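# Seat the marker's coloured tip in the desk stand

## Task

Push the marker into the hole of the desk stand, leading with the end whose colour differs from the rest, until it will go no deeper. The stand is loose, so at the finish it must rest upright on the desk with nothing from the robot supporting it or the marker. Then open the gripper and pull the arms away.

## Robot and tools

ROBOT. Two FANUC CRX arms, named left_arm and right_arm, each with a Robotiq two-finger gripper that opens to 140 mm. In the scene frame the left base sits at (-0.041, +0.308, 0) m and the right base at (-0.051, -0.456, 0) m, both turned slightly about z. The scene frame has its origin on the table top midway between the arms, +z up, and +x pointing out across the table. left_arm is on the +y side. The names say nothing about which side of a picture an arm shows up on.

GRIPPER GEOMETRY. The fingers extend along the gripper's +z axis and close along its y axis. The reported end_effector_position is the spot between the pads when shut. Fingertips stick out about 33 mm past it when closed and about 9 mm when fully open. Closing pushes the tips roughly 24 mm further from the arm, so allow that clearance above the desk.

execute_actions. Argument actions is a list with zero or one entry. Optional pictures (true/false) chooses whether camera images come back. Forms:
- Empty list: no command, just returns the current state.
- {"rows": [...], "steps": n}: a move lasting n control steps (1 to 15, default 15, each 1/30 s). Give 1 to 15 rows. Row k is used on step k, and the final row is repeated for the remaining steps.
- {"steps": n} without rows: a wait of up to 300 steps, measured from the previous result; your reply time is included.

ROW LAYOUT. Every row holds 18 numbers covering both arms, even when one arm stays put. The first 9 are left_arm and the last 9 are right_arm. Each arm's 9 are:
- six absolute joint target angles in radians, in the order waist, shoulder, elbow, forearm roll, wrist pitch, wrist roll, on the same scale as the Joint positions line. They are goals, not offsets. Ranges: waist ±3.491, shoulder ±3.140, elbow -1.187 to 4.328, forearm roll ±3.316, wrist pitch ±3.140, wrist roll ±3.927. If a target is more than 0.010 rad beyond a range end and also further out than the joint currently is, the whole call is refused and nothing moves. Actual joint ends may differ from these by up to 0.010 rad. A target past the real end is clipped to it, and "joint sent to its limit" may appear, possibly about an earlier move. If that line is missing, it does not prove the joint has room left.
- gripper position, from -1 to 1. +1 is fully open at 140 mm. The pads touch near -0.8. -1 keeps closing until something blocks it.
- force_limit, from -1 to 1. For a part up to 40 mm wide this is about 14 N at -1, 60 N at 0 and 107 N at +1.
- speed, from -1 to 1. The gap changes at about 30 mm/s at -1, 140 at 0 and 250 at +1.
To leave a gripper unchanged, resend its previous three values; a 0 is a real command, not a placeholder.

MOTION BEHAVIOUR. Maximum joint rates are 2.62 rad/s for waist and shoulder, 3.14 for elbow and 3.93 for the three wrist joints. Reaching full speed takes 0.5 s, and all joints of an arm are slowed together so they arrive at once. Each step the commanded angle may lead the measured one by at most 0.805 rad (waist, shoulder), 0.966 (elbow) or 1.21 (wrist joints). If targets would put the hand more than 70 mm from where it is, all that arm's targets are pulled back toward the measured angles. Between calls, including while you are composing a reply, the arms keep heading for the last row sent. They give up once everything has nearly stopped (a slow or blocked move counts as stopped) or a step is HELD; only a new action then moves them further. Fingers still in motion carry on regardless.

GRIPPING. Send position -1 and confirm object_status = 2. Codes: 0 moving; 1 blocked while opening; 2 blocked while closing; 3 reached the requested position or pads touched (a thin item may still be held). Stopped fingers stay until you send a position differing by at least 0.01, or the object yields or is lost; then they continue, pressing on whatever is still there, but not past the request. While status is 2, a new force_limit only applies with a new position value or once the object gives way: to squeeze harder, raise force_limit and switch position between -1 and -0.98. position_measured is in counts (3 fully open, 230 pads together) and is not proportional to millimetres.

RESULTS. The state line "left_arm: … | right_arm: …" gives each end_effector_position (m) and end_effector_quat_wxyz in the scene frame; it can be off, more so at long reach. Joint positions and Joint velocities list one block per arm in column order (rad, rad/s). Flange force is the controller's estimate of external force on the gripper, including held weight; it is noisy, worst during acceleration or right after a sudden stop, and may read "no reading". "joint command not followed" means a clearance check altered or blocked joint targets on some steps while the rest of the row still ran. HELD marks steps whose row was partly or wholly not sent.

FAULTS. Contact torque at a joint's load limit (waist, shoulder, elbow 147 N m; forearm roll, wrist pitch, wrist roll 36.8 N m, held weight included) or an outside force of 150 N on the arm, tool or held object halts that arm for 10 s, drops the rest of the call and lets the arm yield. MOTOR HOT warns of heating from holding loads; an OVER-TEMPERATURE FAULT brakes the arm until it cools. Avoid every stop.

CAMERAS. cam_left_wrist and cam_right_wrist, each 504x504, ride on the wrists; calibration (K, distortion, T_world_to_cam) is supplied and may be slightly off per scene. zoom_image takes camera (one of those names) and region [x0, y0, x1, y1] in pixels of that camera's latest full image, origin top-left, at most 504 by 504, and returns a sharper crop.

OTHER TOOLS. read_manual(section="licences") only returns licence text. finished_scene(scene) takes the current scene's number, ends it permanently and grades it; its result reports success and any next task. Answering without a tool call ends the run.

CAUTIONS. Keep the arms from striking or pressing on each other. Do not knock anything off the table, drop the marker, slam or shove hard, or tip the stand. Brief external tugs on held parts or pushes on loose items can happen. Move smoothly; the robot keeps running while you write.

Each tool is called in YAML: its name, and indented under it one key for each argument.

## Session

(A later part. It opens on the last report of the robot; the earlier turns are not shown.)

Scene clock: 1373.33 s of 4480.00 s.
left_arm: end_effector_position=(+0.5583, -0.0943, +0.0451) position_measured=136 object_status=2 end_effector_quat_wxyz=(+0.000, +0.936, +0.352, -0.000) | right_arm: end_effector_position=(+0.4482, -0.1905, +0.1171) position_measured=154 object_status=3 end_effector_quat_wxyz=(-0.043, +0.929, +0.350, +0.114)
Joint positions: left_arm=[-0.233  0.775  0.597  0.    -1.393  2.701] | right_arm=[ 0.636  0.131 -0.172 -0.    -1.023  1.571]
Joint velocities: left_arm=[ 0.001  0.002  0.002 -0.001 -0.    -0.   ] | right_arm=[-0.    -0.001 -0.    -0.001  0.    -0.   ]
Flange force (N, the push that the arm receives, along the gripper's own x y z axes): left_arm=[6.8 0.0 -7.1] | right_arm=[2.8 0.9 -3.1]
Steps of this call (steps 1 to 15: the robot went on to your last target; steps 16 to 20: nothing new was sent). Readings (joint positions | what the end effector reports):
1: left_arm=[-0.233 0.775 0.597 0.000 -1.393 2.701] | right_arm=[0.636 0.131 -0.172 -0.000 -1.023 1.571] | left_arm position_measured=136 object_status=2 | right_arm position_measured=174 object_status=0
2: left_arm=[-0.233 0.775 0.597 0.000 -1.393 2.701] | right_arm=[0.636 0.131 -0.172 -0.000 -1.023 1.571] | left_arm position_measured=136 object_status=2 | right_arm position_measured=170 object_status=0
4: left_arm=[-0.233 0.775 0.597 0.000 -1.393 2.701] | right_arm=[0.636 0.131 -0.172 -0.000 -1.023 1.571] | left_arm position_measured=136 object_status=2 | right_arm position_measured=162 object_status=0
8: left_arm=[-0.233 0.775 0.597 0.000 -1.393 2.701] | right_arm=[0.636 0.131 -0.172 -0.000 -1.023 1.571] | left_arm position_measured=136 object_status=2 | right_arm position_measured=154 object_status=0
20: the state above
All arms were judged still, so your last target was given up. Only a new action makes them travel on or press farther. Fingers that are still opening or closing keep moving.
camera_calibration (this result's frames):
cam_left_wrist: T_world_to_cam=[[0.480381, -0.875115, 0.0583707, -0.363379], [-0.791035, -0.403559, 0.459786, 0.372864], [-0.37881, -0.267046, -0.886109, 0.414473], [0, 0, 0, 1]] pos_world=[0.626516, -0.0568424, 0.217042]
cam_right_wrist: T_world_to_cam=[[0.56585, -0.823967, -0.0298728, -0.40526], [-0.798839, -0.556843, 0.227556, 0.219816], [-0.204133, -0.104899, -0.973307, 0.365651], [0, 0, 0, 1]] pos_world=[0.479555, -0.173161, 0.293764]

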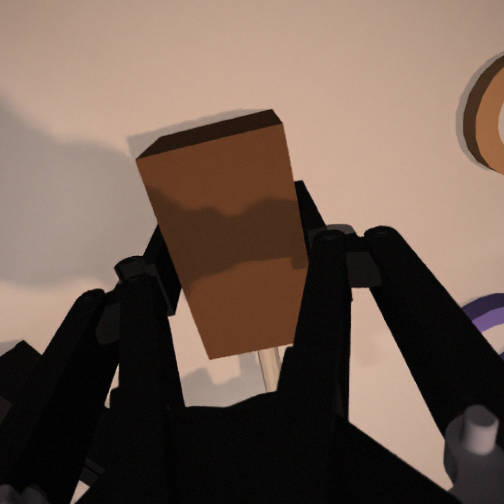

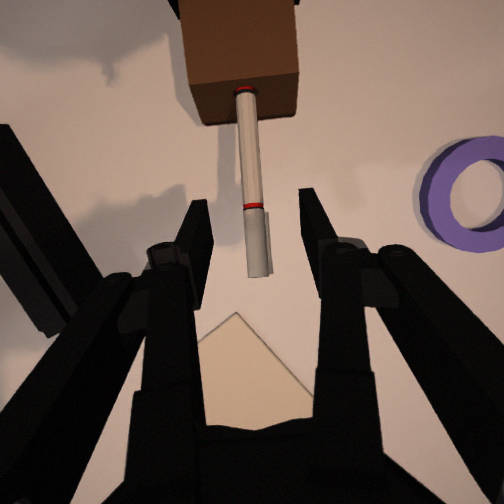

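execute_actions:
  actions:
    - {"rows": [[-0.2332, 0.77535, 0.5973, 0.0, -1.39275, 2.7008, -1, 0.3, -0.7, 0.6364, 0.12929, -0.18752, 0.0, -1.00963, 1.571, -0.2, 0.2, -0.6],[-0.2332, 0.77535, 0.5973, 0.0, -1.39275, 2.7008, -1, 0.3, -0.7, 0.6364, 0.12929, -0.18752, 0.0, -1.00963, 1.571, -0.2, 0.2, -0.6],[-0.2332, 0.77535, 0.5973, 0.0, -1.39275, 2.7008, -1, 0.3, -0.7, 0.6364, 0.12929, -0.18752, 0.0, -1.00963, 1.571, -0.2, 0.2, -0.6],[-0.2332, 0.77535, 0.5973, 0.0, -1.39275, 2.7008, -1, 0.3, -0.7, 0.6364, 0.12929, -0.18752, 0.0, -1.00963, 1.571, -0.2, 0.2, -0.6],[-0.2332, 0.77535, 0.5973, 0.0, -1.39275, 2.7008, -1, 0.3, -0.7, 0.6364, 0.12929, -0.18752, 0.0, -1.00963, 1.571, -0.2, 0.2, -0.6],[-0.2332, 0.77535, 0.5973, 0.0, -1.39275, 2.7008, -1, 0.3, -0.7, 0.6364, 0.12929, -0.18752, 0.0, -1.00963, 1.571, -1, -0.2, -0.7]], "steps": 15}
  pictures: false

execute_actions:
  actions:
    - {"steps": 25}

Scene clock: 1493.83 s of 4480.00 s.
left_arm: end_effector_position=(+0.5583, -0.0943, +0.0451) position_measured=136 object_status=2 end_effector_quat_wxyz=(-0.000, +0.936, +0.352, -0.000) | right_arm: end_effector_position=(+0.4463, -0.1923, +0.1117) position_measured=183 object_status=0 end_effector_quat_wxyz=(-0.043, +0.929, +0.350, +0.114)
Joint positions: left_arm=[-0.233  0.775  0.597 -0.    -1.393  2.701] | right_arm=[ 0.636  0.129 -0.188  0.    -1.01   1.571]
Joint velocities: left_arm=[-0.003 -0.001  0.001  0.    -0.    -0.   ] | right_arm=[ 0. -0.  0. -0. -0. -0.]
Flange force (N, the push that the arm receives, along the gripper's own x y z axes): left_arm=[7.9 5.2 -9.7] | right_arm=[1.5 0.6 -2.7]
Steps of this call (steps 1 to 100: nothing new was sent; then 116.67 s passed at rest; steps 101 to 115: all 15 steps of this action). Readings (joint positions | what the end effector reports):
101: left_arm=[-0.233 0.775 0.597 -0.000 -1.393 2.701] | right_arm=[0.636 0.131 -0.172 0.000 -1.023 1.571] | left_arm position_measured=136 object_status=2 | right_arm position_measured=154 object_status=3
102: left_arm=[-0.233 0.775 0.597 -0.000 -1.393 2.701] | right_arm=[0.636 0.131 -0.175 0.000 -1.021 1.571] | left_arm position_measured=136 object_status=2 | right_arm position_measured=154 object_status=3
104: left_arm=[-0.233 0.775 0.597 -0.000 -1.393 2.701] | right_arm=[0.636 0.130 -0.187 0.000 -1.011 1.571] | left_arm position_measured=136 object_status=2 | right_arm position_measured=154 object_status=3
108: left_arm=[-0.233 0.775 0.597 -0.000 -1.393 2.701] | right_arm=[0.636 0.129 -0.187 0.000 -1.010 1.571] | left_arm position_measured=136 object_status=2 | right_arm position_measured=159 object_status=0
115: the state above

Scene clock: 1494.67 s of 4480.00 s.
left_arm: end_effector_position=(+0.5583, -0.0943, +0.0451) position_measured=136 object_status=2 end_effector_quat_wxyz=(-0.000, +0.936, +0.352, -0.000) | right_arm: end_effector_position=(+0.4463, -0.1923, +0.1117) position_measured=232 object_status=3 end_effector_quat_wxyz=(-0.043, +0.929, +0.350, +0.114)
Joint positions: left_arm=[-0.233  0.775  0.597 -0.    -1.393  2.701] | right_arm=[ 0.636  0.129 -0.188 -0.    -1.01   1.571]
Joint velocities: left_arm=[-0. -0. -0.  0. -0. -0.] | right_arm=[ 0.  0.  0. -0.  0. -0.]
Flange force (N, the push that the arm receives, along the gripper's own x y z axes): left_arm=[6.4 2.4 -8.5] | right_arm=[4.7 0.9 -6.8]
Steps of this call (steps 1 to 15: the robot went on to your last target; steps 16 to 25: nothing new was sent). Readings (joint positions | what the end effector reports):
1: left_arm=[-0.233 0.775 0.597 -0.000 -1.393 2.701] | right_arm=[0.636 0.129 -0.188 0.000 -1.010 1.571] | left_arm position_measured=136 object_status=2 | right_arm position_measured=186 object_status=0
2: left_arm=[-0.233 0.775 0.597 0.000 -1.393 2.701] | right_arm=[0.636 0.129 -0.188 0.000 -1.010 1.571] | left_arm position_measured=136 object_status=2 | right_arm position_measured=189 object_status=0
4: left_arm=[-0.233 0.775 0.597 -0.000 -1.393 2.701] | right_arm=[0.636 0.129 -0.188 0.000 -1.010 1.571] | left_arm position_measured=136 object_status=2 | right_arm position_measured=196 object_status=0
8: left_arm=[-0.233 0.775 0.597 -0.000 -1.393 2.701] | right_arm=[0.636 0.129 -0.188 -0.000 -1.010 1.571] | left_arm position_measured=136 object_status=2 | right_arm position_measured=210 object_status=0
25: the state above
All arms were judged still, so your last target was given up. Only a new action makes them travel on or press farther. Fingers that are still opening or closing keep moving.
camera_calibration (this result's frames):
cam_left_wrist: T_world_to_cam=[[0.480376, -0.87512, 0.0583516, -0.363368], [-0.791044, -0.403568, 0.459764, 0.372878], [-0.3788, -0.267018, -0.886122, 0.414472], [0, 0, 0, 1]] pos_world=[0.626518, -0.0568371, 0.21704]
cam_right_wrist: T_world_to_cam=[[0.565803, -0.824001, -0.0298278, -0.405779], [-0.798892, -0.556796, 0.227487, 0.218554], [-0.204057, -0.104883, -0.973324, 0.359788], [0, 0, 0, 1]] pos_world=[0.477609, -0.174936, 0.288369]

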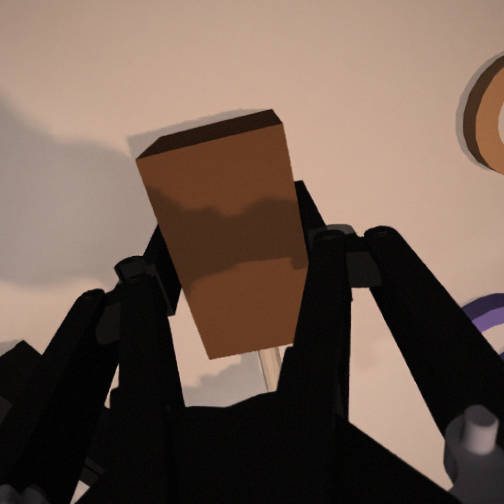

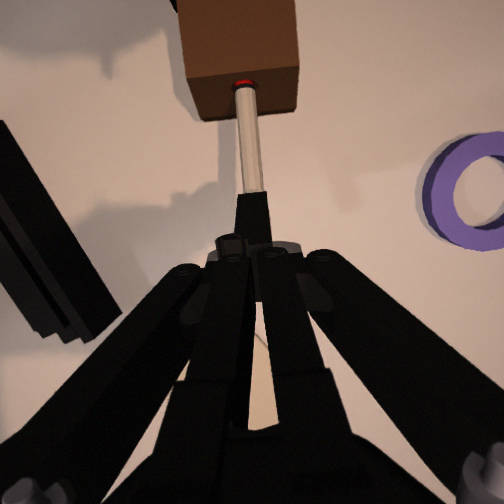

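execute_actions:
  actions:
    - {"rows": [[-0.2332, 0.77535, 0.5973, 0.0, -1.39275, 2.7008, -1, 0.3, -0.7, 0.6364, 0.12929, -0.18752, 0.0, -1.00963, 1.571, -0.2, -0.2, -0.5]], "steps": 15}
  pictures: false

execute_actions:
  actions:
    - {"steps": 15}

Scene clock: 1507.97 s of 4480.00 s.
left_arm: end_effector_position=(+0.5583, -0.0943, +0.0451) position_measured=136 object_status=2 end_effector_quat_wxyz=(-0.000, +0.936, +0.352, -0.000) | right_arm: end_effector_position=(+0.4463, -0.1923, +0.1116) position_measured=171 object_status=0 end_effector_quat_wxyz=(-0.043, +0.929, +0.350, +0.114)
Joint positions: left_arm=[-0.233  0.775  0.597 -0.    -1.393  2.701] | right_arm=[ 0.636  0.129 -0.188 -0.    -1.01   1.571]
Joint velocities: left_arm=[ 0.     0.001  0.001 -0.001 -0.     0.001] | right_arm=[-0.     0.001 -0.     0.001  0.     0.   ]
Flange force (N, the push that the arm receives, along the gripper's own x y z axes): left_arm=[6.5 0.1 -7.5] | right_arm=[1.2 0.2 -3.6]
Steps of this call (steps 1 to 90: nothing new was sent; then 9.80 s passed at rest; steps 91 to 105: all 15 steps of this action). Readings (joint positions | what the end effector reports):
91: left_arm=[-0.233 0.775 0.597 -0.000 -1.393 2.701] | right_arm=[0.636 0.129 -0.188 -0.000 -1.010 1.571] | left_arm position_measured=136 object_status=2 | right_arm position_measured=232 object_status=0
92: left_arm=[-0.233 0.775 0.597 -0.000 -1.393 2.701] | right_arm=[0.636 0.129 -0.188 -0.000 -1.010 1.571] | left_arm position_measured=136 object_status=2 | right_arm position_measured=232 object_status=0
94: left_arm=[-0.233 0.775 0.597 -0.000 -1.393 2.701] | right_arm=[0.636 0.129 -0.188 -0.000 -1.010 1.571] | left_arm position_measured=136 object_status=2 | right_arm position_measured=222 object_status=0
98: left_arm=[-0.233 0.775 0.597 -0.000 -1.393 2.701] | right_arm=[0.636 0.129 -0.188 -0.000 -1.010 1.571] | left_arm position_measured=136 object_status=2 | right_arm position_measured=203 object_status=0
105: the state above

Scene clock: 1508.47 s of 4480.00 s.
left_arm: end_effector_position=(+0.5583, -0.0943, +0.0451) position_measured=136 object_status=2 end_effector_quat_wxyz=(-0.000, +0.936, +0.352, -0.000) | right_arm: end_effector_position=(+0.4463, -0.1923, +0.1116) position_measured=154 object_status=3 end_effector_quat_wxyz=(-0.043, +0.929, +0.350, +0.114)
Joint positions: left_arm=[-0.233  0.775  0.597 -0.    -1.393  2.701] | right_arm=[ 0.636  0.129 -0.188 -0.    -1.01   1.571]
Joint velocities: left_arm=[ 0.001 -0.    -0.001  0.     0.     0.001] | right_arm=[ 0.    -0.    -0.    -0.001  0.     0.   ]
Flange force (N, the push that the arm receives, along the gripper's own x y z axes): left_arm=[7.2 2.3 -8.4] | right_arm=[1.8 0.5 -2.7]
Steps of this call (steps 1 to 15: the robot went on to your last target). Readings (joint positions | what the end effector reports):
1: left_arm=[-0.233 0.775 0.597 -0.000 -1.393 2.701] | right_arm=[0.636 0.129 -0.188 -0.000 -1.010 1.571] | left_arm position_measured=136 object_status=2 | right_arm position_measured=166 object_status=0
2: left_arm=[-0.233 0.775 0.597 -0.000 -1.393 2.701] | right_arm=[0.636 0.129 -0.188 -0.000 -1.010 1.571] | left_arm position_measured=136 object_status=2 | right_arm position_measured=162 object_status=0
4: left_arm=[-0.233 0.775 0.597 -0.000 -1.393 2.701] | right_arm=[0.636 0.129 -0.188 -0.000 -1.010 1.571] | left_arm position_measured=136 object_status=2 | right_arm position_measured=154 object_status=0
8: left_arm=[-0.233 0.775 0.597 -0.000 -1.393 2.701] | right_arm=[0.636 0.129 -0.188 -0.000 -1.010 1.571] | left_arm position_measured=136 object_status=2 | right_arm position_measured=154 object_status=0
15: the state above
All arms were judged still, so your last target was given up. Only a new action makes them travel on or press farther. Fingers that are still opening or closing keep moving.
camera_calibration (this result's frames):
cam_left_wrist: T_world_to_cam=[[0.480375, -0.87512, 0.058356, -0.363369], [-0.791046, -0.403567, 0.459761, 0.372878], [-0.378795, -0.26702, -0.886123, 0.414473], [0, 0, 0, 1]] pos_world=[0.626518, -0.0568372, 0.217044]
cam_right_wrist: T_world_to_cam=[[0.565799, -0.824004, -0.0298097, -0.405785], [-0.798866, -0.556773, 0.227635, 0.218515], [-0.204169, -0.104982, -0.97329, 0.35975], [0, 0, 0, 1]] pos_world=[0.477607, -0.174938, 0.288303]

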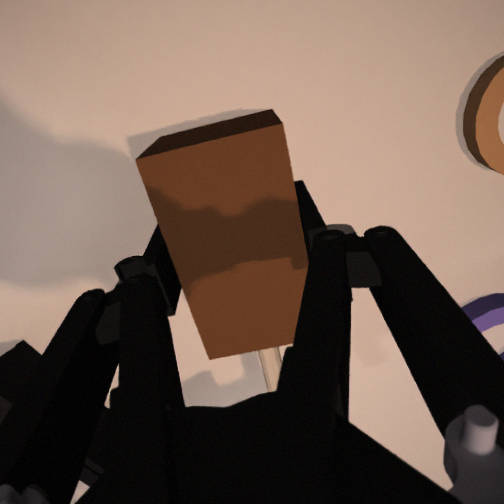

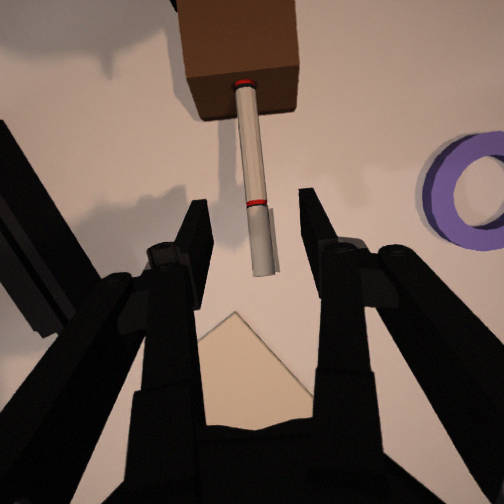

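execute_actions:
  actions:
    - {"rows": [[-0.2332, 0.77535, 0.5973, 0.0, -1.39275, 2.7008, -1, 0.3, -0.7, 0.6364, 0.12508, -0.22324, 0.0, -0.97813, 1.571, -0.2, -0.2, -0.5]], "steps": 10}

Scene clock: 1521.37 s of 4480.00 s.
left_arm: end_effector_position=(+0.5583, -0.0943, +0.0451) position_measured=136 object_status=2 end_effector_quat_wxyz=(-0.000, +0.936, +0.352, -0.000) | right_arm: end_effector_position=(+0.4417, -0.1963, +0.0991) position_measured=154 object_status=3 end_effector_quat_wxyz=(-0.043, +0.929, +0.350, +0.114)
Joint positions: left_arm=[-0.233  0.775  0.597 -0.    -1.393  2.701] | right_arm=[ 0.636  0.125 -0.223 -0.    -0.978  1.571]
Joint velocities: left_arm=[ 0.001 -0.     0.001  0.002  0.    -0.   ] | right_arm=[-0.     0.    -0.001 -0.001  0.     0.   ]
Flange force (N, the push that the arm receives, along the gripper's own x y z axes): left_arm=[7.6 2.1 -7.9] | right_arm=[3.1 1.2 -2.8]
Steps of this call (steps 1 to 90: nothing new was sent; then 9.57 s passed at rest; steps 91 to 100: all 10 steps of this action). Readings (joint positions | what the end effector reports):
91: left_arm=[-0.233 0.775 0.597 -0.000 -1.393 2.701] | right_arm=[0.636 0.129 -0.188 -0.000 -1.010 1.571] | left_arm position_measured=136 object_status=2 | right_arm position_measured=154 object_status=3
92: left_arm=[-0.233 0.775 0.597 -0.000 -1.393 2.701] | right_arm=[0.636 0.129 -0.190 -0.000 -1.006 1.571] | left_arm position_measured=136 object_status=2 | right_arm position_measured=154 object_status=3
94: left_arm=[-0.233 0.775 0.597 -0.000 -1.393 2.701] | right_arm=[0.636 0.126 -0.213 -0.000 -0.987 1.571] | left_arm position_measured=136 object_status=2 | right_arm position_measured=154 object_status=3
98: left_arm=[-0.233 0.775 0.597 -0.000 -1.393 2.701] | right_arm=[0.636 0.125 -0.223 -0.000 -0.978 1.571] | left_arm position_measured=136 object_status=2 | right_arm position_measured=154 object_status=3
100: the state above
camera_calibration (this result's frames):
cam_left_wrist: T_world_to_cam=[[0.480375, -0.875119, 0.0583562, -0.363369], [-0.791046, -0.403567, 0.459761, 0.372878], [-0.378795, -0.26702, -0.886123, 0.414473], [0, 0, 0, 1]] pos_world=[0.626517, -0.0568371, 0.217044]
cam_right_wrist: T_world_to_cam=[[0.565787, -0.82401, -0.029878, -0.40685], [-0.798896, -0.556792, 0.227481, 0.215478], [-0.204083, -0.104837, -0.973324, 0.346216], [0, 0, 0, 1]] pos_world=[0.472992, -0.178976, 0.275807]

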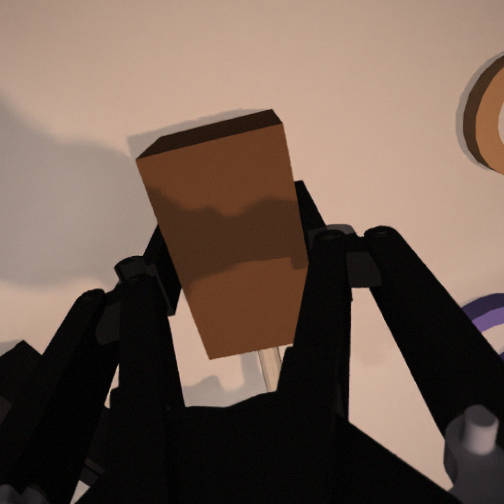

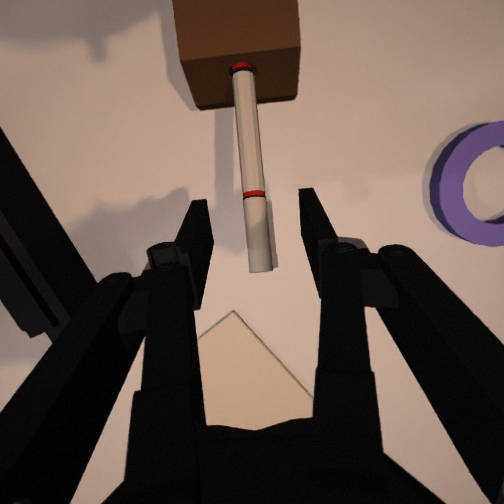

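execute_actions:
  actions:
    - {"rows": [[-0.2332, 0.77535, 0.5973, 0.0, -1.39275, 2.7008, -1, 0.3, -0.7, 0.6364, 0.12508, -0.22324, 0.0, -0.97813, 1.571, -1, -0.2, -0.7]], "steps": 15}
  pictures: false

execute_actions:
  actions:
    - {"steps": 20}

Scene clock: 1529.00 s of 4480.00 s.
left_arm: end_effector_position=(+0.5583, -0.0943, +0.0451) position_measured=136 object_status=2 end_effector_quat_wxyz=(-0.000, +0.936, +0.352, -0.000) | right_arm: end_effector_position=(+0.4417, -0.1963, +0.0991) position_measured=199 object_status=0 end_effector_quat_wxyz=(-0.043, +0.929, +0.350, +0.114)
Joint positions: left_arm=[-0.233  0.775  0.597 -0.    -1.393  2.701] | right_arm=[ 0.636  0.125 -0.223  0.    -0.978  1.571]
Joint velocities: left_arm=[ 0.    -0.001 -0.001 -0.     0.001  0.   ] | right_arm=[ 0. -0. -0. -0. -0. -0.]
Flange force (N, the push that the arm receives, along the gripper's own x y z axes): left_arm=[7.7 2.8 -8.6] | right_arm=[1.8 0.7 -2.9]
Steps of this call (steps 1 to 15: the robot went on to your last target; steps 16 to 90: nothing new was sent; then 4.13 s passed at rest; steps 91 to 105: all 15 steps of this action). Readings (joint positions | what the end effector reports):
91: left_arm=[-0.233 0.775 0.597 -0.000 -1.393 2.701] | right_arm=[0.636 0.125 -0.223 0.000 -0.978 1.571] | left_arm position_measured=136 object_status=2 | right_arm position_measured=154 object_status=0
92: left_arm=[-0.233 0.775 0.597 -0.000 -1.393 2.701] | right_arm=[0.636 0.125 -0.223 0.000 -0.978 1.571] | left_arm position_measured=136 object_status=2 | right_arm position_measured=155 object_status=0
94: left_arm=[-0.233 0.775 0.597 -0.000 -1.393 2.701] | right_arm=[0.636 0.125 -0.223 0.000 -0.978 1.571] | left_arm position_measured=136 object_status=2 | right_arm position_measured=162 object_status=0
98: left_arm=[-0.233 0.775 0.597 -0.000 -1.393 2.701] | right_arm=[0.636 0.125 -0.223 0.000 -0.978 1.571] | left_arm position_measured=136 object_status=2 | right_arm position_measured=176 object_status=0
105: the state above

Scene clock: 1529.67 s of 4480.00 s.
left_arm: end_effector_position=(+0.5583, -0.0943, +0.0451) position_measured=136 object_status=2 end_effector_quat_wxyz=(-0.000, +0.936, +0.352, -0.000) | right_arm: end_effector_position=(+0.4417, -0.1963, +0.0991) position_measured=212 object_status=2 end_effector_quat_wxyz=(-0.043, +0.929, +0.350, +0.114)
Joint positions: left_arm=[-0.233  0.775  0.597 -0.    -1.393  2.701] | right_arm=[ 0.636  0.125 -0.223  0.    -0.978  1.571]
Joint velocities: left_arm=[-0.001  0.001 -0.001  0.     0.    -0.001] | right_arm=[ 0.     0.    -0.    -0.001  0.    -0.   ]
Flange force (N, the push that the arm receives, along the gripper's own x y z axes): left_arm=[7.1 2.2 -9.3] | right_arm=[2.6 2.8 -3.7]
Steps of this call (steps 1 to 15: the robot went on to your last target; steps 16 to 20: nothing new was sent). Readings (joint positions | what the end effector reports):
1: left_arm=[-0.233 0.775 0.597 -0.000 -1.393 2.701] | right_arm=[0.636 0.125 -0.223 0.000 -0.978 1.571] | left_arm position_measured=136 object_status=2 | right_arm position_measured=203 object_status=0
2: left_arm=[-0.233 0.775 0.597 -0.000 -1.393 2.701] | right_arm=[0.636 0.125 -0.223 0.000 -0.978 1.571] | left_arm position_measured=136 object_status=2 | right_arm position_measured=206 object_status=0
4: left_arm=[-0.233 0.775 0.597 -0.000 -1.393 2.701] | right_arm=[0.636 0.125 -0.223 0.000 -0.978 1.571] | left_arm position_measured=136 object_status=2 | right_arm position_measured=212 object_status=0
8: left_arm=[-0.233 0.775 0.597 -0.000 -1.393 2.701] | right_arm=[0.636 0.125 -0.223 0.000 -0.978 1.571] | left_arm position_measured=136 object_status=2 | right_arm position_measured=212 object_status=0
20: the state above
All arms were judged still, so your last target was given up. Only a new action makes them travel on or press farther. Fingers that are still opening or closing keep moving.
camera_calibration (this result's frames):
cam_left_wrist: T_world_to_cam=[[0.480375, -0.875119, 0.058356, -0.363369], [-0.791046, -0.403567, 0.459761, 0.372878], [-0.378795, -0.26702, -0.886123, 0.414473], [0, 0, 0, 1]] pos_world=[0.626517, -0.0568371, 0.217044]
cam_right_wrist: T_world_to_cam=[[0.565817, -0.823993, -0.0297812, -0.406898], [-0.798874, -0.556792, 0.227557, 0.215452], [-0.204088, -0.104964, -0.973309, 0.346152], [0, 0, 0, 1]] pos_world=[0.472994, -0.178985, 0.275767]

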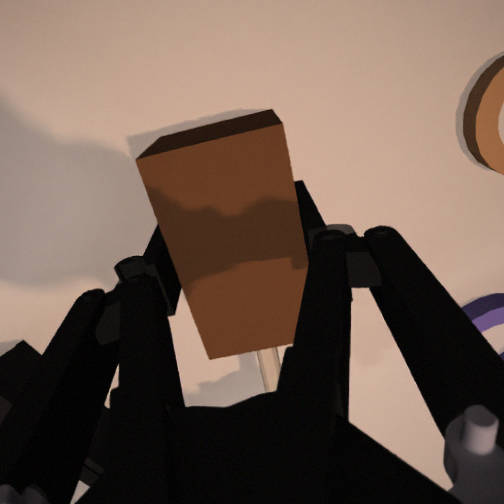

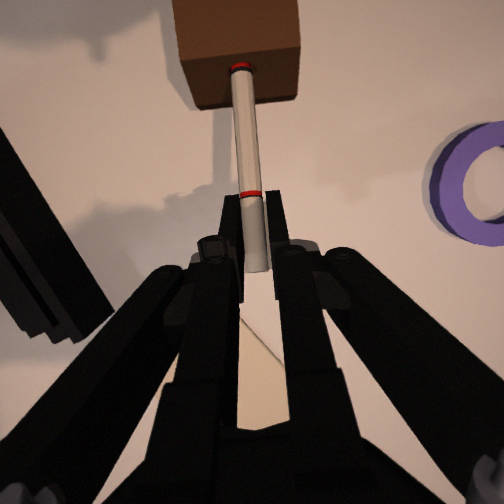

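execute_actions:
  actions:
    - {"rows": [[-0.2332, 0.77535, 0.5973, 0.0, -1.39275, 2.7008, -1, 0.3, -0.7, 0.6364, 0.12683, -0.22186, 0.0, -0.97776, 1.571, -1, -0.2, -0.7]], "steps": 8}
  pictures: false

Scene clock: 1547.03 s of 4480.00 s.
left_arm: end_effector_position=(+0.5583, -0.0943, +0.0451) position_measured=136 object_status=2 end_effector_quat_wxyz=(-0.000, +0.936, +0.352, -0.000) | right_arm: end_effector_position=(+0.4421, -0.1959, +0.0988) position_measured=212 object_status=2 end_effector_quat_wxyz=(-0.043, +0.929, +0.350, +0.114)
Joint positions: left_arm=[-0.233  0.775  0.597 -0.    -1.393  2.701] | right_arm=[ 0.636  0.127 -0.222 -0.    -0.978  1.571]
Joint velocities: left_arm=[ 0.001 -0.     0.001  0.002 -0.    -0.002] | right_arm=[ 0.    -0.001  0.    -0.001  0.    -0.   ]
Flange force (N, the push that the arm receives, along the gripper's own x y z axes): left_arm=[8.1 1.4 -7.6] | right_arm=[0.5 2.3 -5.2]
Steps of this call (steps 1 to 90: nothing new was sent; then 14.10 s passed at rest; steps 91 to 98: all 8 steps of this action). Readings (joint positions | what the end effector reports):
91: left_arm=[-0.233 0.775 0.597 -0.000 -1.393 2.701] | right_arm=[0.636 0.125 -0.223 -0.000 -0.978 1.571] | left_arm position_measured=136 object_status=2 | right_arm position_measured=212 object_status=2
92: left_arm=[-0.233 0.775 0.597 -0.000 -1.393 2.701] | right_arm=[0.636 0.126 -0.223 -0.000 -0.978 1.571] | left_arm position_measured=136 object_status=2 | right_arm position_measured=212 object_status=2
94: left_arm=[-0.233 0.775 0.597 -0.000 -1.393 2.701] | right_arm=[0.636 0.127 -0.222 -0.000 -0.978 1.571] | left_arm position_measured=136 object_status=2 | right_arm position_measured=212 object_status=2
98: the state above

execute_actions:
  actions:
    - {"rows": [[-0.2332, 0.77535, 0.5973, 0.0, -1.39275, 2.7008, -1, 0.3, -0.7, 0.6364, 0.12883, -0.22028, 0.0, -0.97734, 1.571, -1, -0.2, -0.7]], "steps": 8}
  pictures: false

Scene clock: 1553.30 s of 4480.00 s.
left_arm: end_effector_position=(+0.5583, -0.0943, +0.0451) position_measured=136 object_status=2 end_effector_quat_wxyz=(-0.000, +0.936, +0.352, -0.000) | right_arm: end_effector_position=(+0.4427, -0.1954, +0.0986) position_measured=212 object_status=2 end_effector_quat_wxyz=(-0.043, +0.929, +0.350, +0.114)
Joint positions: left_arm=[-0.233  0.775  0.597 -0.    -1.393  2.701] | right_arm=[ 0.636  0.129 -0.22  -0.    -0.977  1.571]
Joint velocities: left_arm=[-0.001  0.001  0.     0.003 -0.     0.   ] | right_arm=[-0.     0.001  0.     0.001  0.001  0.   ]
Flange force (N, the push that the arm receives, along the gripper's own x y z axes): left_arm=[8.0 -1.1 -6.7] | right_arm=[-13.4 1.9 -14.8]
Steps of this call (steps 1 to 15: the robot went on to your last target; steps 16 to 90: nothing new was sent; then 3.00 s passed at rest; steps 91 to 98: all 8 steps of this action). Readings (joint positions | what the end effector reports):
91: left_arm=[-0.233 0.775 0.597 -0.000 -1.393 2.701] | right_arm=[0.636 0.127 -0.222 -0.000 -0.978 1.571] | left_arm position_measured=136 object_status=2 | right_arm position_measured=212 object_status=2
92: left_arm=[-0.233 0.775 0.597 -0.000 -1.393 2.701] | right_arm=[0.636 0.128 -0.221 -0.000 -0.978 1.571] | left_arm position_measured=136 object_status=2 | right_arm position_measured=212 object_status=2
94: left_arm=[-0.233 0.775 0.597 -0.000 -1.393 2.701] | right_arm=[0.636 0.129 -0.220 -0.000 -0.978 1.571] | left_arm position_measured=136 object_status=2 | right_arm position_measured=212 object_status=2
98: the state above

execute_actions:
  actions:
    - {"rows": [[-0.2332, 0.77535, 0.5973, 0.0, -1.39275, 2.7008, -1, 0.3, -0.7, 0.6364, 0.12800, -0.22093, 0.0, -0.97751, 1.571, -1, -0.2, -0.7],[-0.2332, 0.77535, 0.5973, 0.0, -1.39275, 2.7008, -1, 0.3, -0.7, 0.6364, 0.12800, -0.22093, 0.0, -0.97751, 1.571, -1, -0.2, -0.7],[-0.2332, 0.77535, 0.5973, 0.0, -1.39275, 2.7008, -1, 0.3, -0.7, 0.6364, 0.12800, -0.22093, 0.0, -0.97751, 1.571, -1, -0.2, -0.7],[-0.2332, 0.77535, 0.5973, 0.0, -1.39275, 2.7008, -1, 0.3, -0.7, 0.6364, 0.12800, -0.22093, 0.0, -0.97751, 1.571, -1, -0.2, -0.7],[-0.2332, 0.77535, 0.5973, 0.0, -1.39275, 2.7008, -1, 0.3, -0.7, 0.6364, 0.12800, -0.22093, 0.0, -0.97751, 1.571, -0.2, -0.2, -0.8]], "steps": 15}
  pictures: false

execute_actions:
  actions:
    - {"steps": 25}

zoom_image:
  camera: "cam_right_wrist"
  region: [200, 30, 290, 110]

Scene clock: 1571.27 s of 4480.00 s.
left_arm: end_effector_position=(+0.5583, -0.0943, +0.0451) position_measured=136 object_status=2 end_effector_quat_wxyz=(-0.000, +0.936, +0.352, -0.000) | right_arm: end_effector_position=(+0.4425, -0.1956, +0.0987) position_measured=186 object_status=0 end_effector_quat_wxyz=(-0.043, +0.929, +0.350, +0.114)
Joint positions: left_arm=[-0.233  0.775  0.597 -0.    -1.393  2.701] | right_arm=[ 0.636  0.128 -0.221  0.    -0.977  1.571]
Joint velocities: left_arm=[-0.     0.001 -0.001 -0.001  0.     0.   ] | right_arm=[ 0.     0.    -0.    -0.001 -0.002 -0.   ]
Flange force (N, the push that the arm receives, along the gripper's own x y z axes): left_arm=[8.2 4.8 -8.8] | right_arm=[2.1 0.6 -3.5]
Steps of this call (steps 1 to 15: the robot went on to your last target; steps 16 to 90: nothing new was sent; then 14.47 s passed at rest; steps 91 to 105: all 15 steps of this action). Readings (joint positions | what the end effector reports):
91: left_arm=[-0.233 0.775 0.597 -0.000 -1.393 2.701] | right_arm=[0.636 0.129 -0.220 -0.000 -0.977 1.571] | left_arm position_measured=136 object_status=2 | right_arm position_measured=212 object_status=2
92: left_arm=[-0.233 0.775 0.597 -0.000 -1.393 2.701] | right_arm=[0.636 0.129 -0.220 -0.000 -0.977 1.571] | left_arm position_measured=136 object_status=2 | right_arm position_measured=212 object_status=2
94: left_arm=[-0.233 0.775 0.597 -0.000 -1.393 2.701] | right_arm=[0.636 0.128 -0.221 0.000 -0.977 1.571] | left_arm position_measured=136 object_status=2 | right_arm position_measured=212 object_status=2
98: left_arm=[-0.233 0.775 0.597 -0.000 -1.393 2.701] | right_arm=[0.636 0.128 -0.221 0.000 -0.977 1.571] | left_arm position_measured=136 object_status=2 | right_arm position_measured=206 object_status=0
105: the state above

Scene clock: 1572.10 s of 4480.00 s.
left_arm: end_effector_position=(+0.5583, -0.0943, +0.0451) position_measured=136 object_status=2 end_effector_quat_wxyz=(-0.000, +0.936, +0.352, -0.000) | right_arm: end_effector_position=(+0.4425, -0.1956, +0.0987) position_measured=154 object_status=3 end_effector_quat_wxyz=(-0.043, +0.929, +0.350, +0.114)
Joint positions: left_arm=[-0.233  0.775  0.597 -0.    -1.393  2.701] | right_arm=[ 0.636  0.128 -0.221  0.    -0.978  1.571]
Joint velocities: left_arm=[ 0.001  0.002 -0.    -0.     0.    -0.002] | right_arm=[-0. -0.  0. -0.  0.  0.]
Flange force (N, the push that the arm receives, along the gripper's own x y z axes): left_arm=[7.2 0.9 -8.5] | right_arm=[2.4 0.6 -2.9]
Steps of this call (steps 1 to 15: the robot went on to your last target; steps 16 to 25: nothing new was sent). Readings (joint positions | what the end effector reports):
1: left_arm=[-0.233 0.775 0.597 -0.000 -1.393 2.701] | right_arm=[0.636 0.128 -0.221 0.000 -0.977 1.571] | left_arm position_measured=136 object_status=2 | right_arm position_measured=183 object_status=0
2: left_arm=[-0.233 0.775 0.597 -0.000 -1.393 2.701] | right_arm=[0.636 0.128 -0.221 0.000 -0.977 1.571] | left_arm position_measured=136 object_status=2 | right_arm position_measured=180 object_status=0
4: left_arm=[-0.233 0.775 0.597 -0.000 -1.393 2.701] | right_arm=[0.636 0.128 -0.221 0.000 -0.978 1.571] | left_arm position_measured=136 object_status=2 | right_arm position_measured=174 object_status=0
8: left_arm=[-0.233 0.775 0.597 -0.000 -1.393 2.701] | right_arm=[0.636 0.128 -0.221 0.000 -0.978 1.571] | left_arm position_measured=136 object_status=2 | right_arm position_measured=163 object_status=0
25: the state above
All arms were judged still, so your last target was given up. Only a new action makes them travel on or press farther. Fingers that are still opening or closing keep moving.
camera_calibration (this result's frames):
cam_left_wrist: T_world_to_cam=[[0.480375, -0.87512, 0.0583564, -0.363369], [-0.791046, -0.403567, 0.45976, 0.372878], [-0.378795, -0.26702, -0.886124, 0.414473], [0, 0, 0, 1]] pos_world=[0.626518, -0.056837, 0.217044]
cam_right_wrist: T_world_to_cam=[[0.565811, -0.823996, -0.0298122, -0.406763], [-0.798875, -0.556794, 0.22755, 0.216608], [-0.2041, -0.104934, -0.97331, 0.346018], [0, 0, 0, 1]] pos_world=[0.473816, -0.178256, 0.275367]

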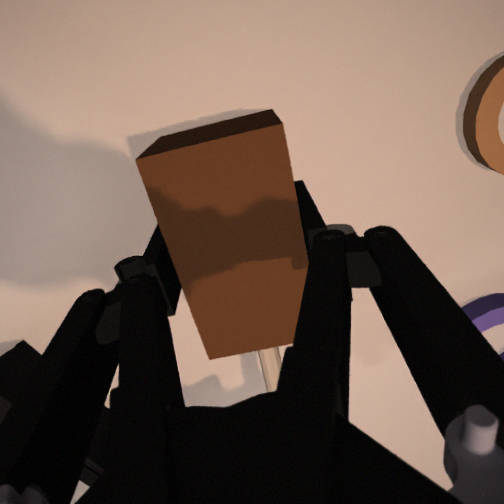

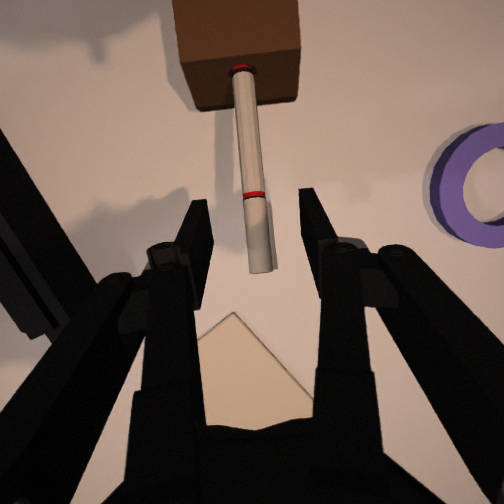

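Region (200, 30, 290, 110) of cam_right_wrist's 504x504 image, scaled by 5.600, with more detail than that image has.

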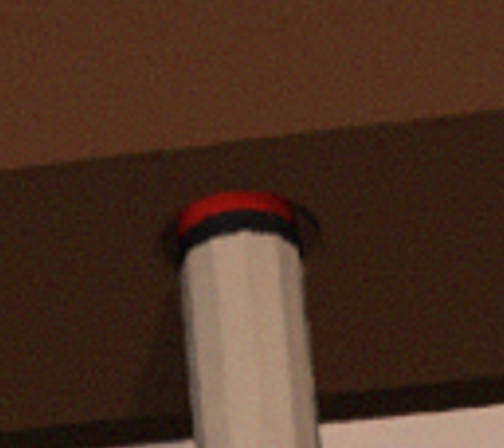

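execute_actions:
  actions:
    - {"rows": [[-0.2332, 0.77535, 0.5973, 0.0, -1.39275, 2.7008, 0.5, 0.3, -0.5, 0.6364, -0.0328, -0.1467, 0.0, -1.2126, 1.571, -0.2, -0.2, -0.8]], "steps": 15}
  pictures: false

execute_actions:
  actions:
    - {"steps": 10}

Scene clock: 1585.57 s of 4480.00 s.
left_arm: end_effector_position=(+0.5583, -0.0943, +0.0451) position_measured=75 object_status=0 end_effector_quat_wxyz=(-0.000, +0.936, +0.352, -0.000) | right_arm: end_effector_position=(+0.4104, -0.2238, +0.1997) position_measured=154 object_status=3 end_effector_quat_wxyz=(-0.043, +0.929, +0.350, +0.114)
Joint positions: left_arm=[-0.233  0.775  0.597 -0.    -1.393  2.701] | right_arm=[ 0.636 -0.032 -0.147 -0.    -1.213  1.571]
Joint velocities: left_arm=[-0.     0.001  0.    -0.    -0.     0.   ] | right_arm=[-0.    -0.001  0.001  0.    -0.002 -0.   ]
Flange force (N, the push that the arm receives, along the gripper's own x y z axes): left_arm=[1.7 0.7 -1.9] | right_arm=[1.1 1.2 -1.2]
Steps of this call (steps 1 to 90: nothing new was sent; then 9.97 s passed at rest; steps 91 to 105: all 15 steps of this action). Readings (joint positions | what the end effector reports):
91: left_arm=[-0.233 0.775 0.597 -0.000 -1.393 2.701] | right_arm=[0.636 0.128 -0.221 0.000 -0.978 1.571] | left_arm position_measured=136 object_status=0 | right_arm position_measured=154 object_status=3
92: left_arm=[-0.233 0.775 0.597 -0.000 -1.393 2.701] | right_arm=[0.636 0.125 -0.220 0.000 -0.982 1.571] | left_arm position_measured=136 object_status=0 | right_arm position_measured=154 object_status=3
94: left_arm=[-0.233 0.775 0.597 -0.000 -1.393 2.701] | right_arm=[0.636 0.103 -0.210 -0.000 -1.015 1.571] | left_arm position_measured=125 object_status=0 | right_arm position_measured=154 object_status=3
98: left_arm=[-0.233 0.775 0.597 -0.000 -1.393 2.701] | right_arm=[0.636 0.013 -0.168 -0.000 -1.145 1.571] | left_arm position_measured=107 object_status=0 | right_arm position_measured=154 object_status=3
105: the state above

Scene clock: 1585.90 s of 4480.00 s.
left_arm: end_effector_position=(+0.5583, -0.0943, +0.0451) position_measured=66 object_status=3 end_effector_quat_wxyz=(-0.000, +0.936, +0.352, -0.000) | right_arm: end_effector_position=(+0.4104, -0.2237, +0.2000) position_measured=154 object_status=3 end_effector_quat_wxyz=(-0.043, +0.929, +0.350, +0.114)
Joint positions: left_arm=[-0.233  0.775  0.597 -0.    -1.393  2.701] | right_arm=[ 0.636 -0.033 -0.147 -0.    -1.213  1.571]
Joint velocities: left_arm=[-0.     0.002  0.    -0.     0.001 -0.001] | right_arm=[-0.     0.    -0.     0.002 -0.     0.   ]
Flange force (N, the push that the arm receives, along the gripper's own x y z axes): left_arm=[1.3 1.7 -1.0] | right_arm=[1.9 0.3 -2.9]
Steps of this call (steps 1 to 10: the robot went on to your last target). Readings (joint positions | what the end effector reports):
1: left_arm=[-0.233 0.775 0.597 -0.000 -1.393 2.701] | right_arm=[0.636 -0.033 -0.147 -0.000 -1.213 1.571] | left_arm position_measured=70 object_status=0 | right_arm position_measured=154 object_status=3
2: left_arm=[-0.233 0.775 0.597 -0.000 -1.393 2.701] | right_arm=[0.636 -0.033 -0.147 -0.000 -1.213 1.571] | left_arm position_measured=67 object_status=0 | right_arm position_measured=154 object_status=3
4: left_arm=[-0.233 0.775 0.597 -0.000 -1.393 2.701] | right_arm=[0.636 -0.033 -0.147 -0.000 -1.213 1.571] | left_arm position_measured=66 object_status=0 | right_arm position_measured=154 object_status=3
8: left_arm=[-0.233 0.775 0.597 -0.000 -1.393 2.701] | right_arm=[0.636 -0.033 -0.147 -0.000 -1.213 1.571] | left_arm position_measured=66 object_status=3 | right_arm position_measured=154 object_status=3
10: the state above
camera_calibration (this result's frames):
cam_left_wrist: T_world_to_cam=[[0.48036, -0.875128, 0.0583564, -0.363367], [-0.791053, -0.403553, 0.459761, 0.372874], [-0.378799, -0.267014, -0.886123, 0.414471], [0, 0, 0, 1]] pos_world=[0.626511, -0.056849, 0.217044]
cam_right_wrist: T_world_to_cam=[[0.565807, -0.823998, -0.0298131, -0.408764], [-0.798865, -0.556784, 0.227611, 0.152248], [-0.20415, -0.104967, -0.973296, 0.435092], [0, 0, 0, 1]] pos_world=[0.441732, -0.206381, 0.376634]

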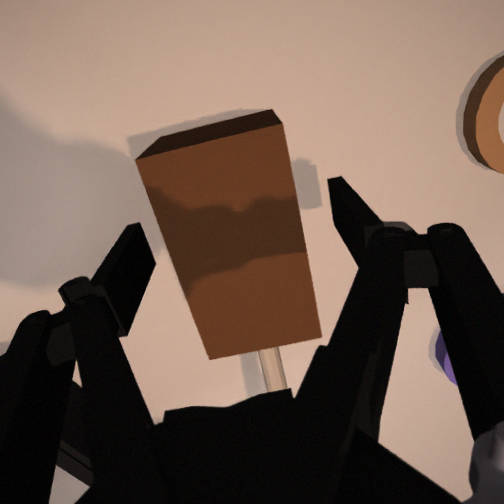

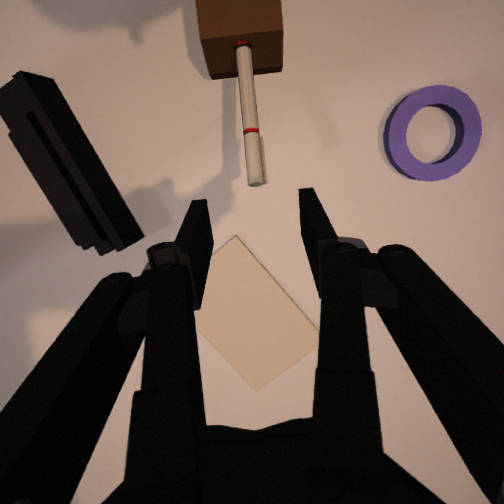

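execute_actions:
  actions:
    - {"rows": [[-0.2332, 0.7601, 0.8634, 0.0, -1.6741, 2.7008, 0.5, 0.3, -0.5, 0.6364, -0.0328, -0.1467, 0.0, -1.2126, 1.571, -0.2, -0.2, -0.8]], "steps": 15}
  pictures: false

execute_actions:
  actions:
    - {"rows": [[0.1, 0.35, 0.6, 0.0, -1.3208, 2.2, 0.5, 0.3, -0.5, 0.3, -0.05, 0.1, 0.0, -1.48, 1.571, -0.2, -0.2, -0.8]], "steps": 15}
  pictures: false

Scene clock: 1601.53 s of 4480.00 s.
left_arm: end_effector_position=(+0.5582, -0.0943, +0.1699) position_measured=66 object_status=3 end_effector_quat_wxyz=(+0.000, +0.936, +0.352, +0.000) | right_arm: end_effector_position=(+0.4104, -0.2237, +0.2000) position_measured=154 object_status=3 end_effector_quat_wxyz=(-0.043, +0.929, +0.350, +0.114)
Joint positions: left_arm=[-0.233  0.76   0.863  0.    -1.674  2.701] | right_arm=[ 0.636 -0.033 -0.147 -0.    -1.213  1.571]
Joint velocities: left_arm=[-0.001  0.008 -0.     0.    -0.009 -0.   ] | right_arm=[-0.001 -0.     0.    -0.     0.     0.   ]
Flange force (N, the push that the arm receives, along the gripper's own x y z axes): left_arm=[3.8 5.8 -5.9] | right_arm=[2.3 0.4 -3.2]
Steps of this call (steps 1 to 15: the robot went on to your last target; steps 16 to 90: nothing new was sent; then 12.13 s passed at rest; steps 91 to 105: all 15 steps of this action). Readings (joint positions | what the end effector reports):
91: left_arm=[-0.233 0.775 0.597 -0.000 -1.393 2.701] | right_arm=[0.636 -0.033 -0.147 -0.000 -1.213 1.571] | left_arm position_measured=66 object_status=3 | right_arm position_measured=154 object_status=3
92: left_arm=[-0.233 0.775 0.600 -0.000 -1.396 2.701] | right_arm=[0.636 -0.033 -0.147 -0.000 -1.213 1.571] | left_arm position_measured=66 object_status=3 | right_arm position_measured=154 object_status=3
94: left_arm=[-0.233 0.774 0.627 -0.000 -1.425 2.701] | right_arm=[0.636 -0.033 -0.147 -0.000 -1.213 1.571] | left_arm position_measured=66 object_status=3 | right_arm position_measured=154 object_status=3
98: left_arm=[-0.233 0.767 0.747 -0.000 -1.550 2.701] | right_arm=[0.636 -0.033 -0.147 -0.000 -1.213 1.571] | left_arm position_measured=66 object_status=3 | right_arm position_measured=154 object_status=3
105: the state above

Scene clock: 1602.03 s of 4480.00 s.
left_arm: end_effector_position=(+0.6480, +0.0362, +0.2898) position_measured=66 object_status=3 end_effector_quat_wxyz=(+0.076, +0.941, +0.298, +0.138) | right_arm: end_effector_position=(+0.4510, -0.3688, +0.2974) position_measured=154 object_status=3 end_effector_quat_wxyz=(-0.026, +0.970, +0.211, +0.118)
Joint positions: left_arm=[-0.022  0.501  0.697  0.    -1.451  2.384] | right_arm=[ 0.346 -0.048  0.067 -0.    -1.444  1.571]
Joint velocities: left_arm=[ 0.511 -0.628 -0.407 -0.     0.542 -0.76 ] | right_arm=[-0.641 -0.037  0.471  0.001 -0.503 -0.   ]
Flange force (N, the push that the arm receives, along the gripper's own x y z axes): left_arm=[6.6 2.6 -1.6] | right_arm=[4.4 7.5 -9.8]
Steps of this call (steps 1 to 15: all 15 steps of this action). Readings (joint positions | what the end effector reports):
1: left_arm=[-0.233 0.760 0.863 0.000 -1.674 2.701] | right_arm=[0.636 -0.033 -0.147 -0.000 -1.213 1.571] | left_arm position_measured=66 object_status=3 | right_arm position_measured=154 object_status=3
2: left_arm=[-0.231 0.758 0.862 0.000 -1.673 2.698] | right_arm=[0.634 -0.033 -0.145 -0.000 -1.215 1.571] | left_arm position_measured=66 object_status=3 | right_arm position_measured=154 object_status=3
4: left_arm=[-0.214 0.736 0.848 0.000 -1.654 2.670] | right_arm=[0.611 -0.034 -0.128 -0.000 -1.233 1.571] | left_arm position_measured=66 object_status=3 | right_arm position_measured=154 object_status=3
8: left_arm=[-0.144 0.650 0.793 0.000 -1.580 2.566] | right_arm=[0.516 -0.039 -0.058 -0.000 -1.308 1.571] | left_arm position_measured=66 object_status=3 | right_arm position_measured=154 object_status=3
15: the state above

execute_actions:
  actions:
    - {"steps": 30}

Scene clock: 1603.87 s of 4480.00 s.
left_arm: end_effector_position=(+0.6749, +0.1225, +0.3636) position_measured=66 object_status=3 end_effector_quat_wxyz=(+0.086, +0.932, +0.264, +0.232) | right_arm: end_effector_position=(+0.4515, -0.3930, +0.3125) position_measured=154 object_status=3 end_effector_quat_wxyz=(-0.023, +0.975, +0.189, +0.118)
Joint positions: left_arm=[ 0.1    0.35   0.6    0.    -1.321  2.2  ] | right_arm=[ 0.3   -0.05   0.1   -0.    -1.48   1.571]
Joint velocities: left_arm=[-0.001 -0.002  0.     0.001 -0.     0.001] | right_arm=[-0. -0. -0. -0.  0.  0.]
Flange force (N, the push that the arm receives, along the gripper's own x y z axes): left_arm=[5.7 3.2 -1.0] | right_arm=[2.4 0.4 -3.5]
Steps of this call (steps 1 to 30: the robot went on to your last target; steps 31 to 55: nothing new was sent). Readings (joint positions | what the end effector reports):
1: left_arm=[-0.005 0.479 0.684 0.000 -1.433 2.358] | right_arm=[0.326 -0.049 0.081 -0.000 -1.459 1.571] | left_arm position_measured=66 object_status=3 | right_arm position_measured=154 object_status=3
2: left_arm=[0.012 0.458 0.670 0.000 -1.414 2.332] | right_arm=[0.312 -0.050 0.091 -0.000 -1.470 1.571] | left_arm position_measured=66 object_status=3 | right_arm position_measured=154 object_status=3
4: left_arm=[0.047 0.416 0.642 0.000 -1.378 2.280] | right_arm=[0.301 -0.050 0.100 -0.000 -1.479 1.571] | left_arm position_measured=66 object_status=3 | right_arm position_measured=154 object_status=3
8: left_arm=[0.097 0.353 0.602 -0.000 -1.324 2.205] | right_arm=[0.300 -0.050 0.100 -0.000 -1.480 1.571] | left_arm position_measured=66 object_status=3 | right_arm position_measured=154 object_status=3
55: the state above
All arms were judged still, so your last target was given up. Only a new action makes them travel on or press farther. Fingers that are still opening or closing keep moving.
camera_calibration (this result's frames):
cam_left_wrist: T_world_to_cam=[[0.251001, -0.937052, 0.242758, -0.152953], [-0.966451, -0.256717, 0.00833304, 0.670734], [0.0545115, -0.236705, -0.970051, 0.533147], [0, 0, 0, 1]] pos_world=[0.65756, 0.155062, 0.548721]
cam_right_wrist: T_world_to_cam=[[0.262, -0.96462, -0.0294012, -0.486344], [-0.937134, -0.261576, 0.230995, 0.242618], [-0.230513, -0.0329679, -0.972511, 0.575203], [0, 0, 0, 1]] pos_world=[0.487379, -0.386711, 0.489049]

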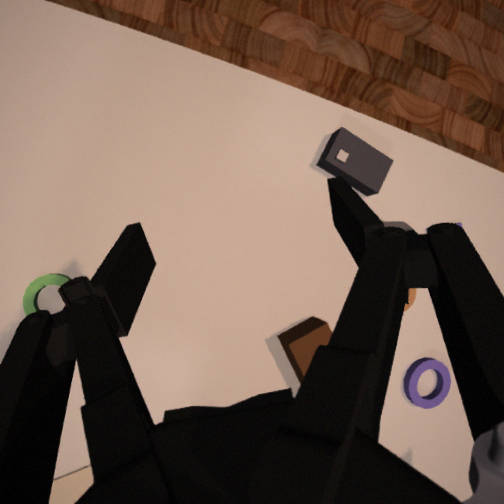

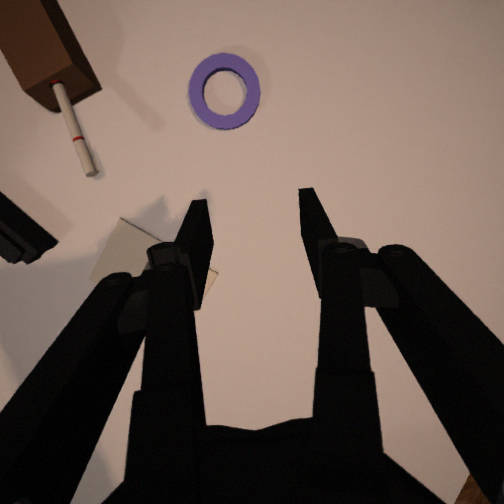

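finished_scene:
  scene: 1

The scene is finished: the task was done.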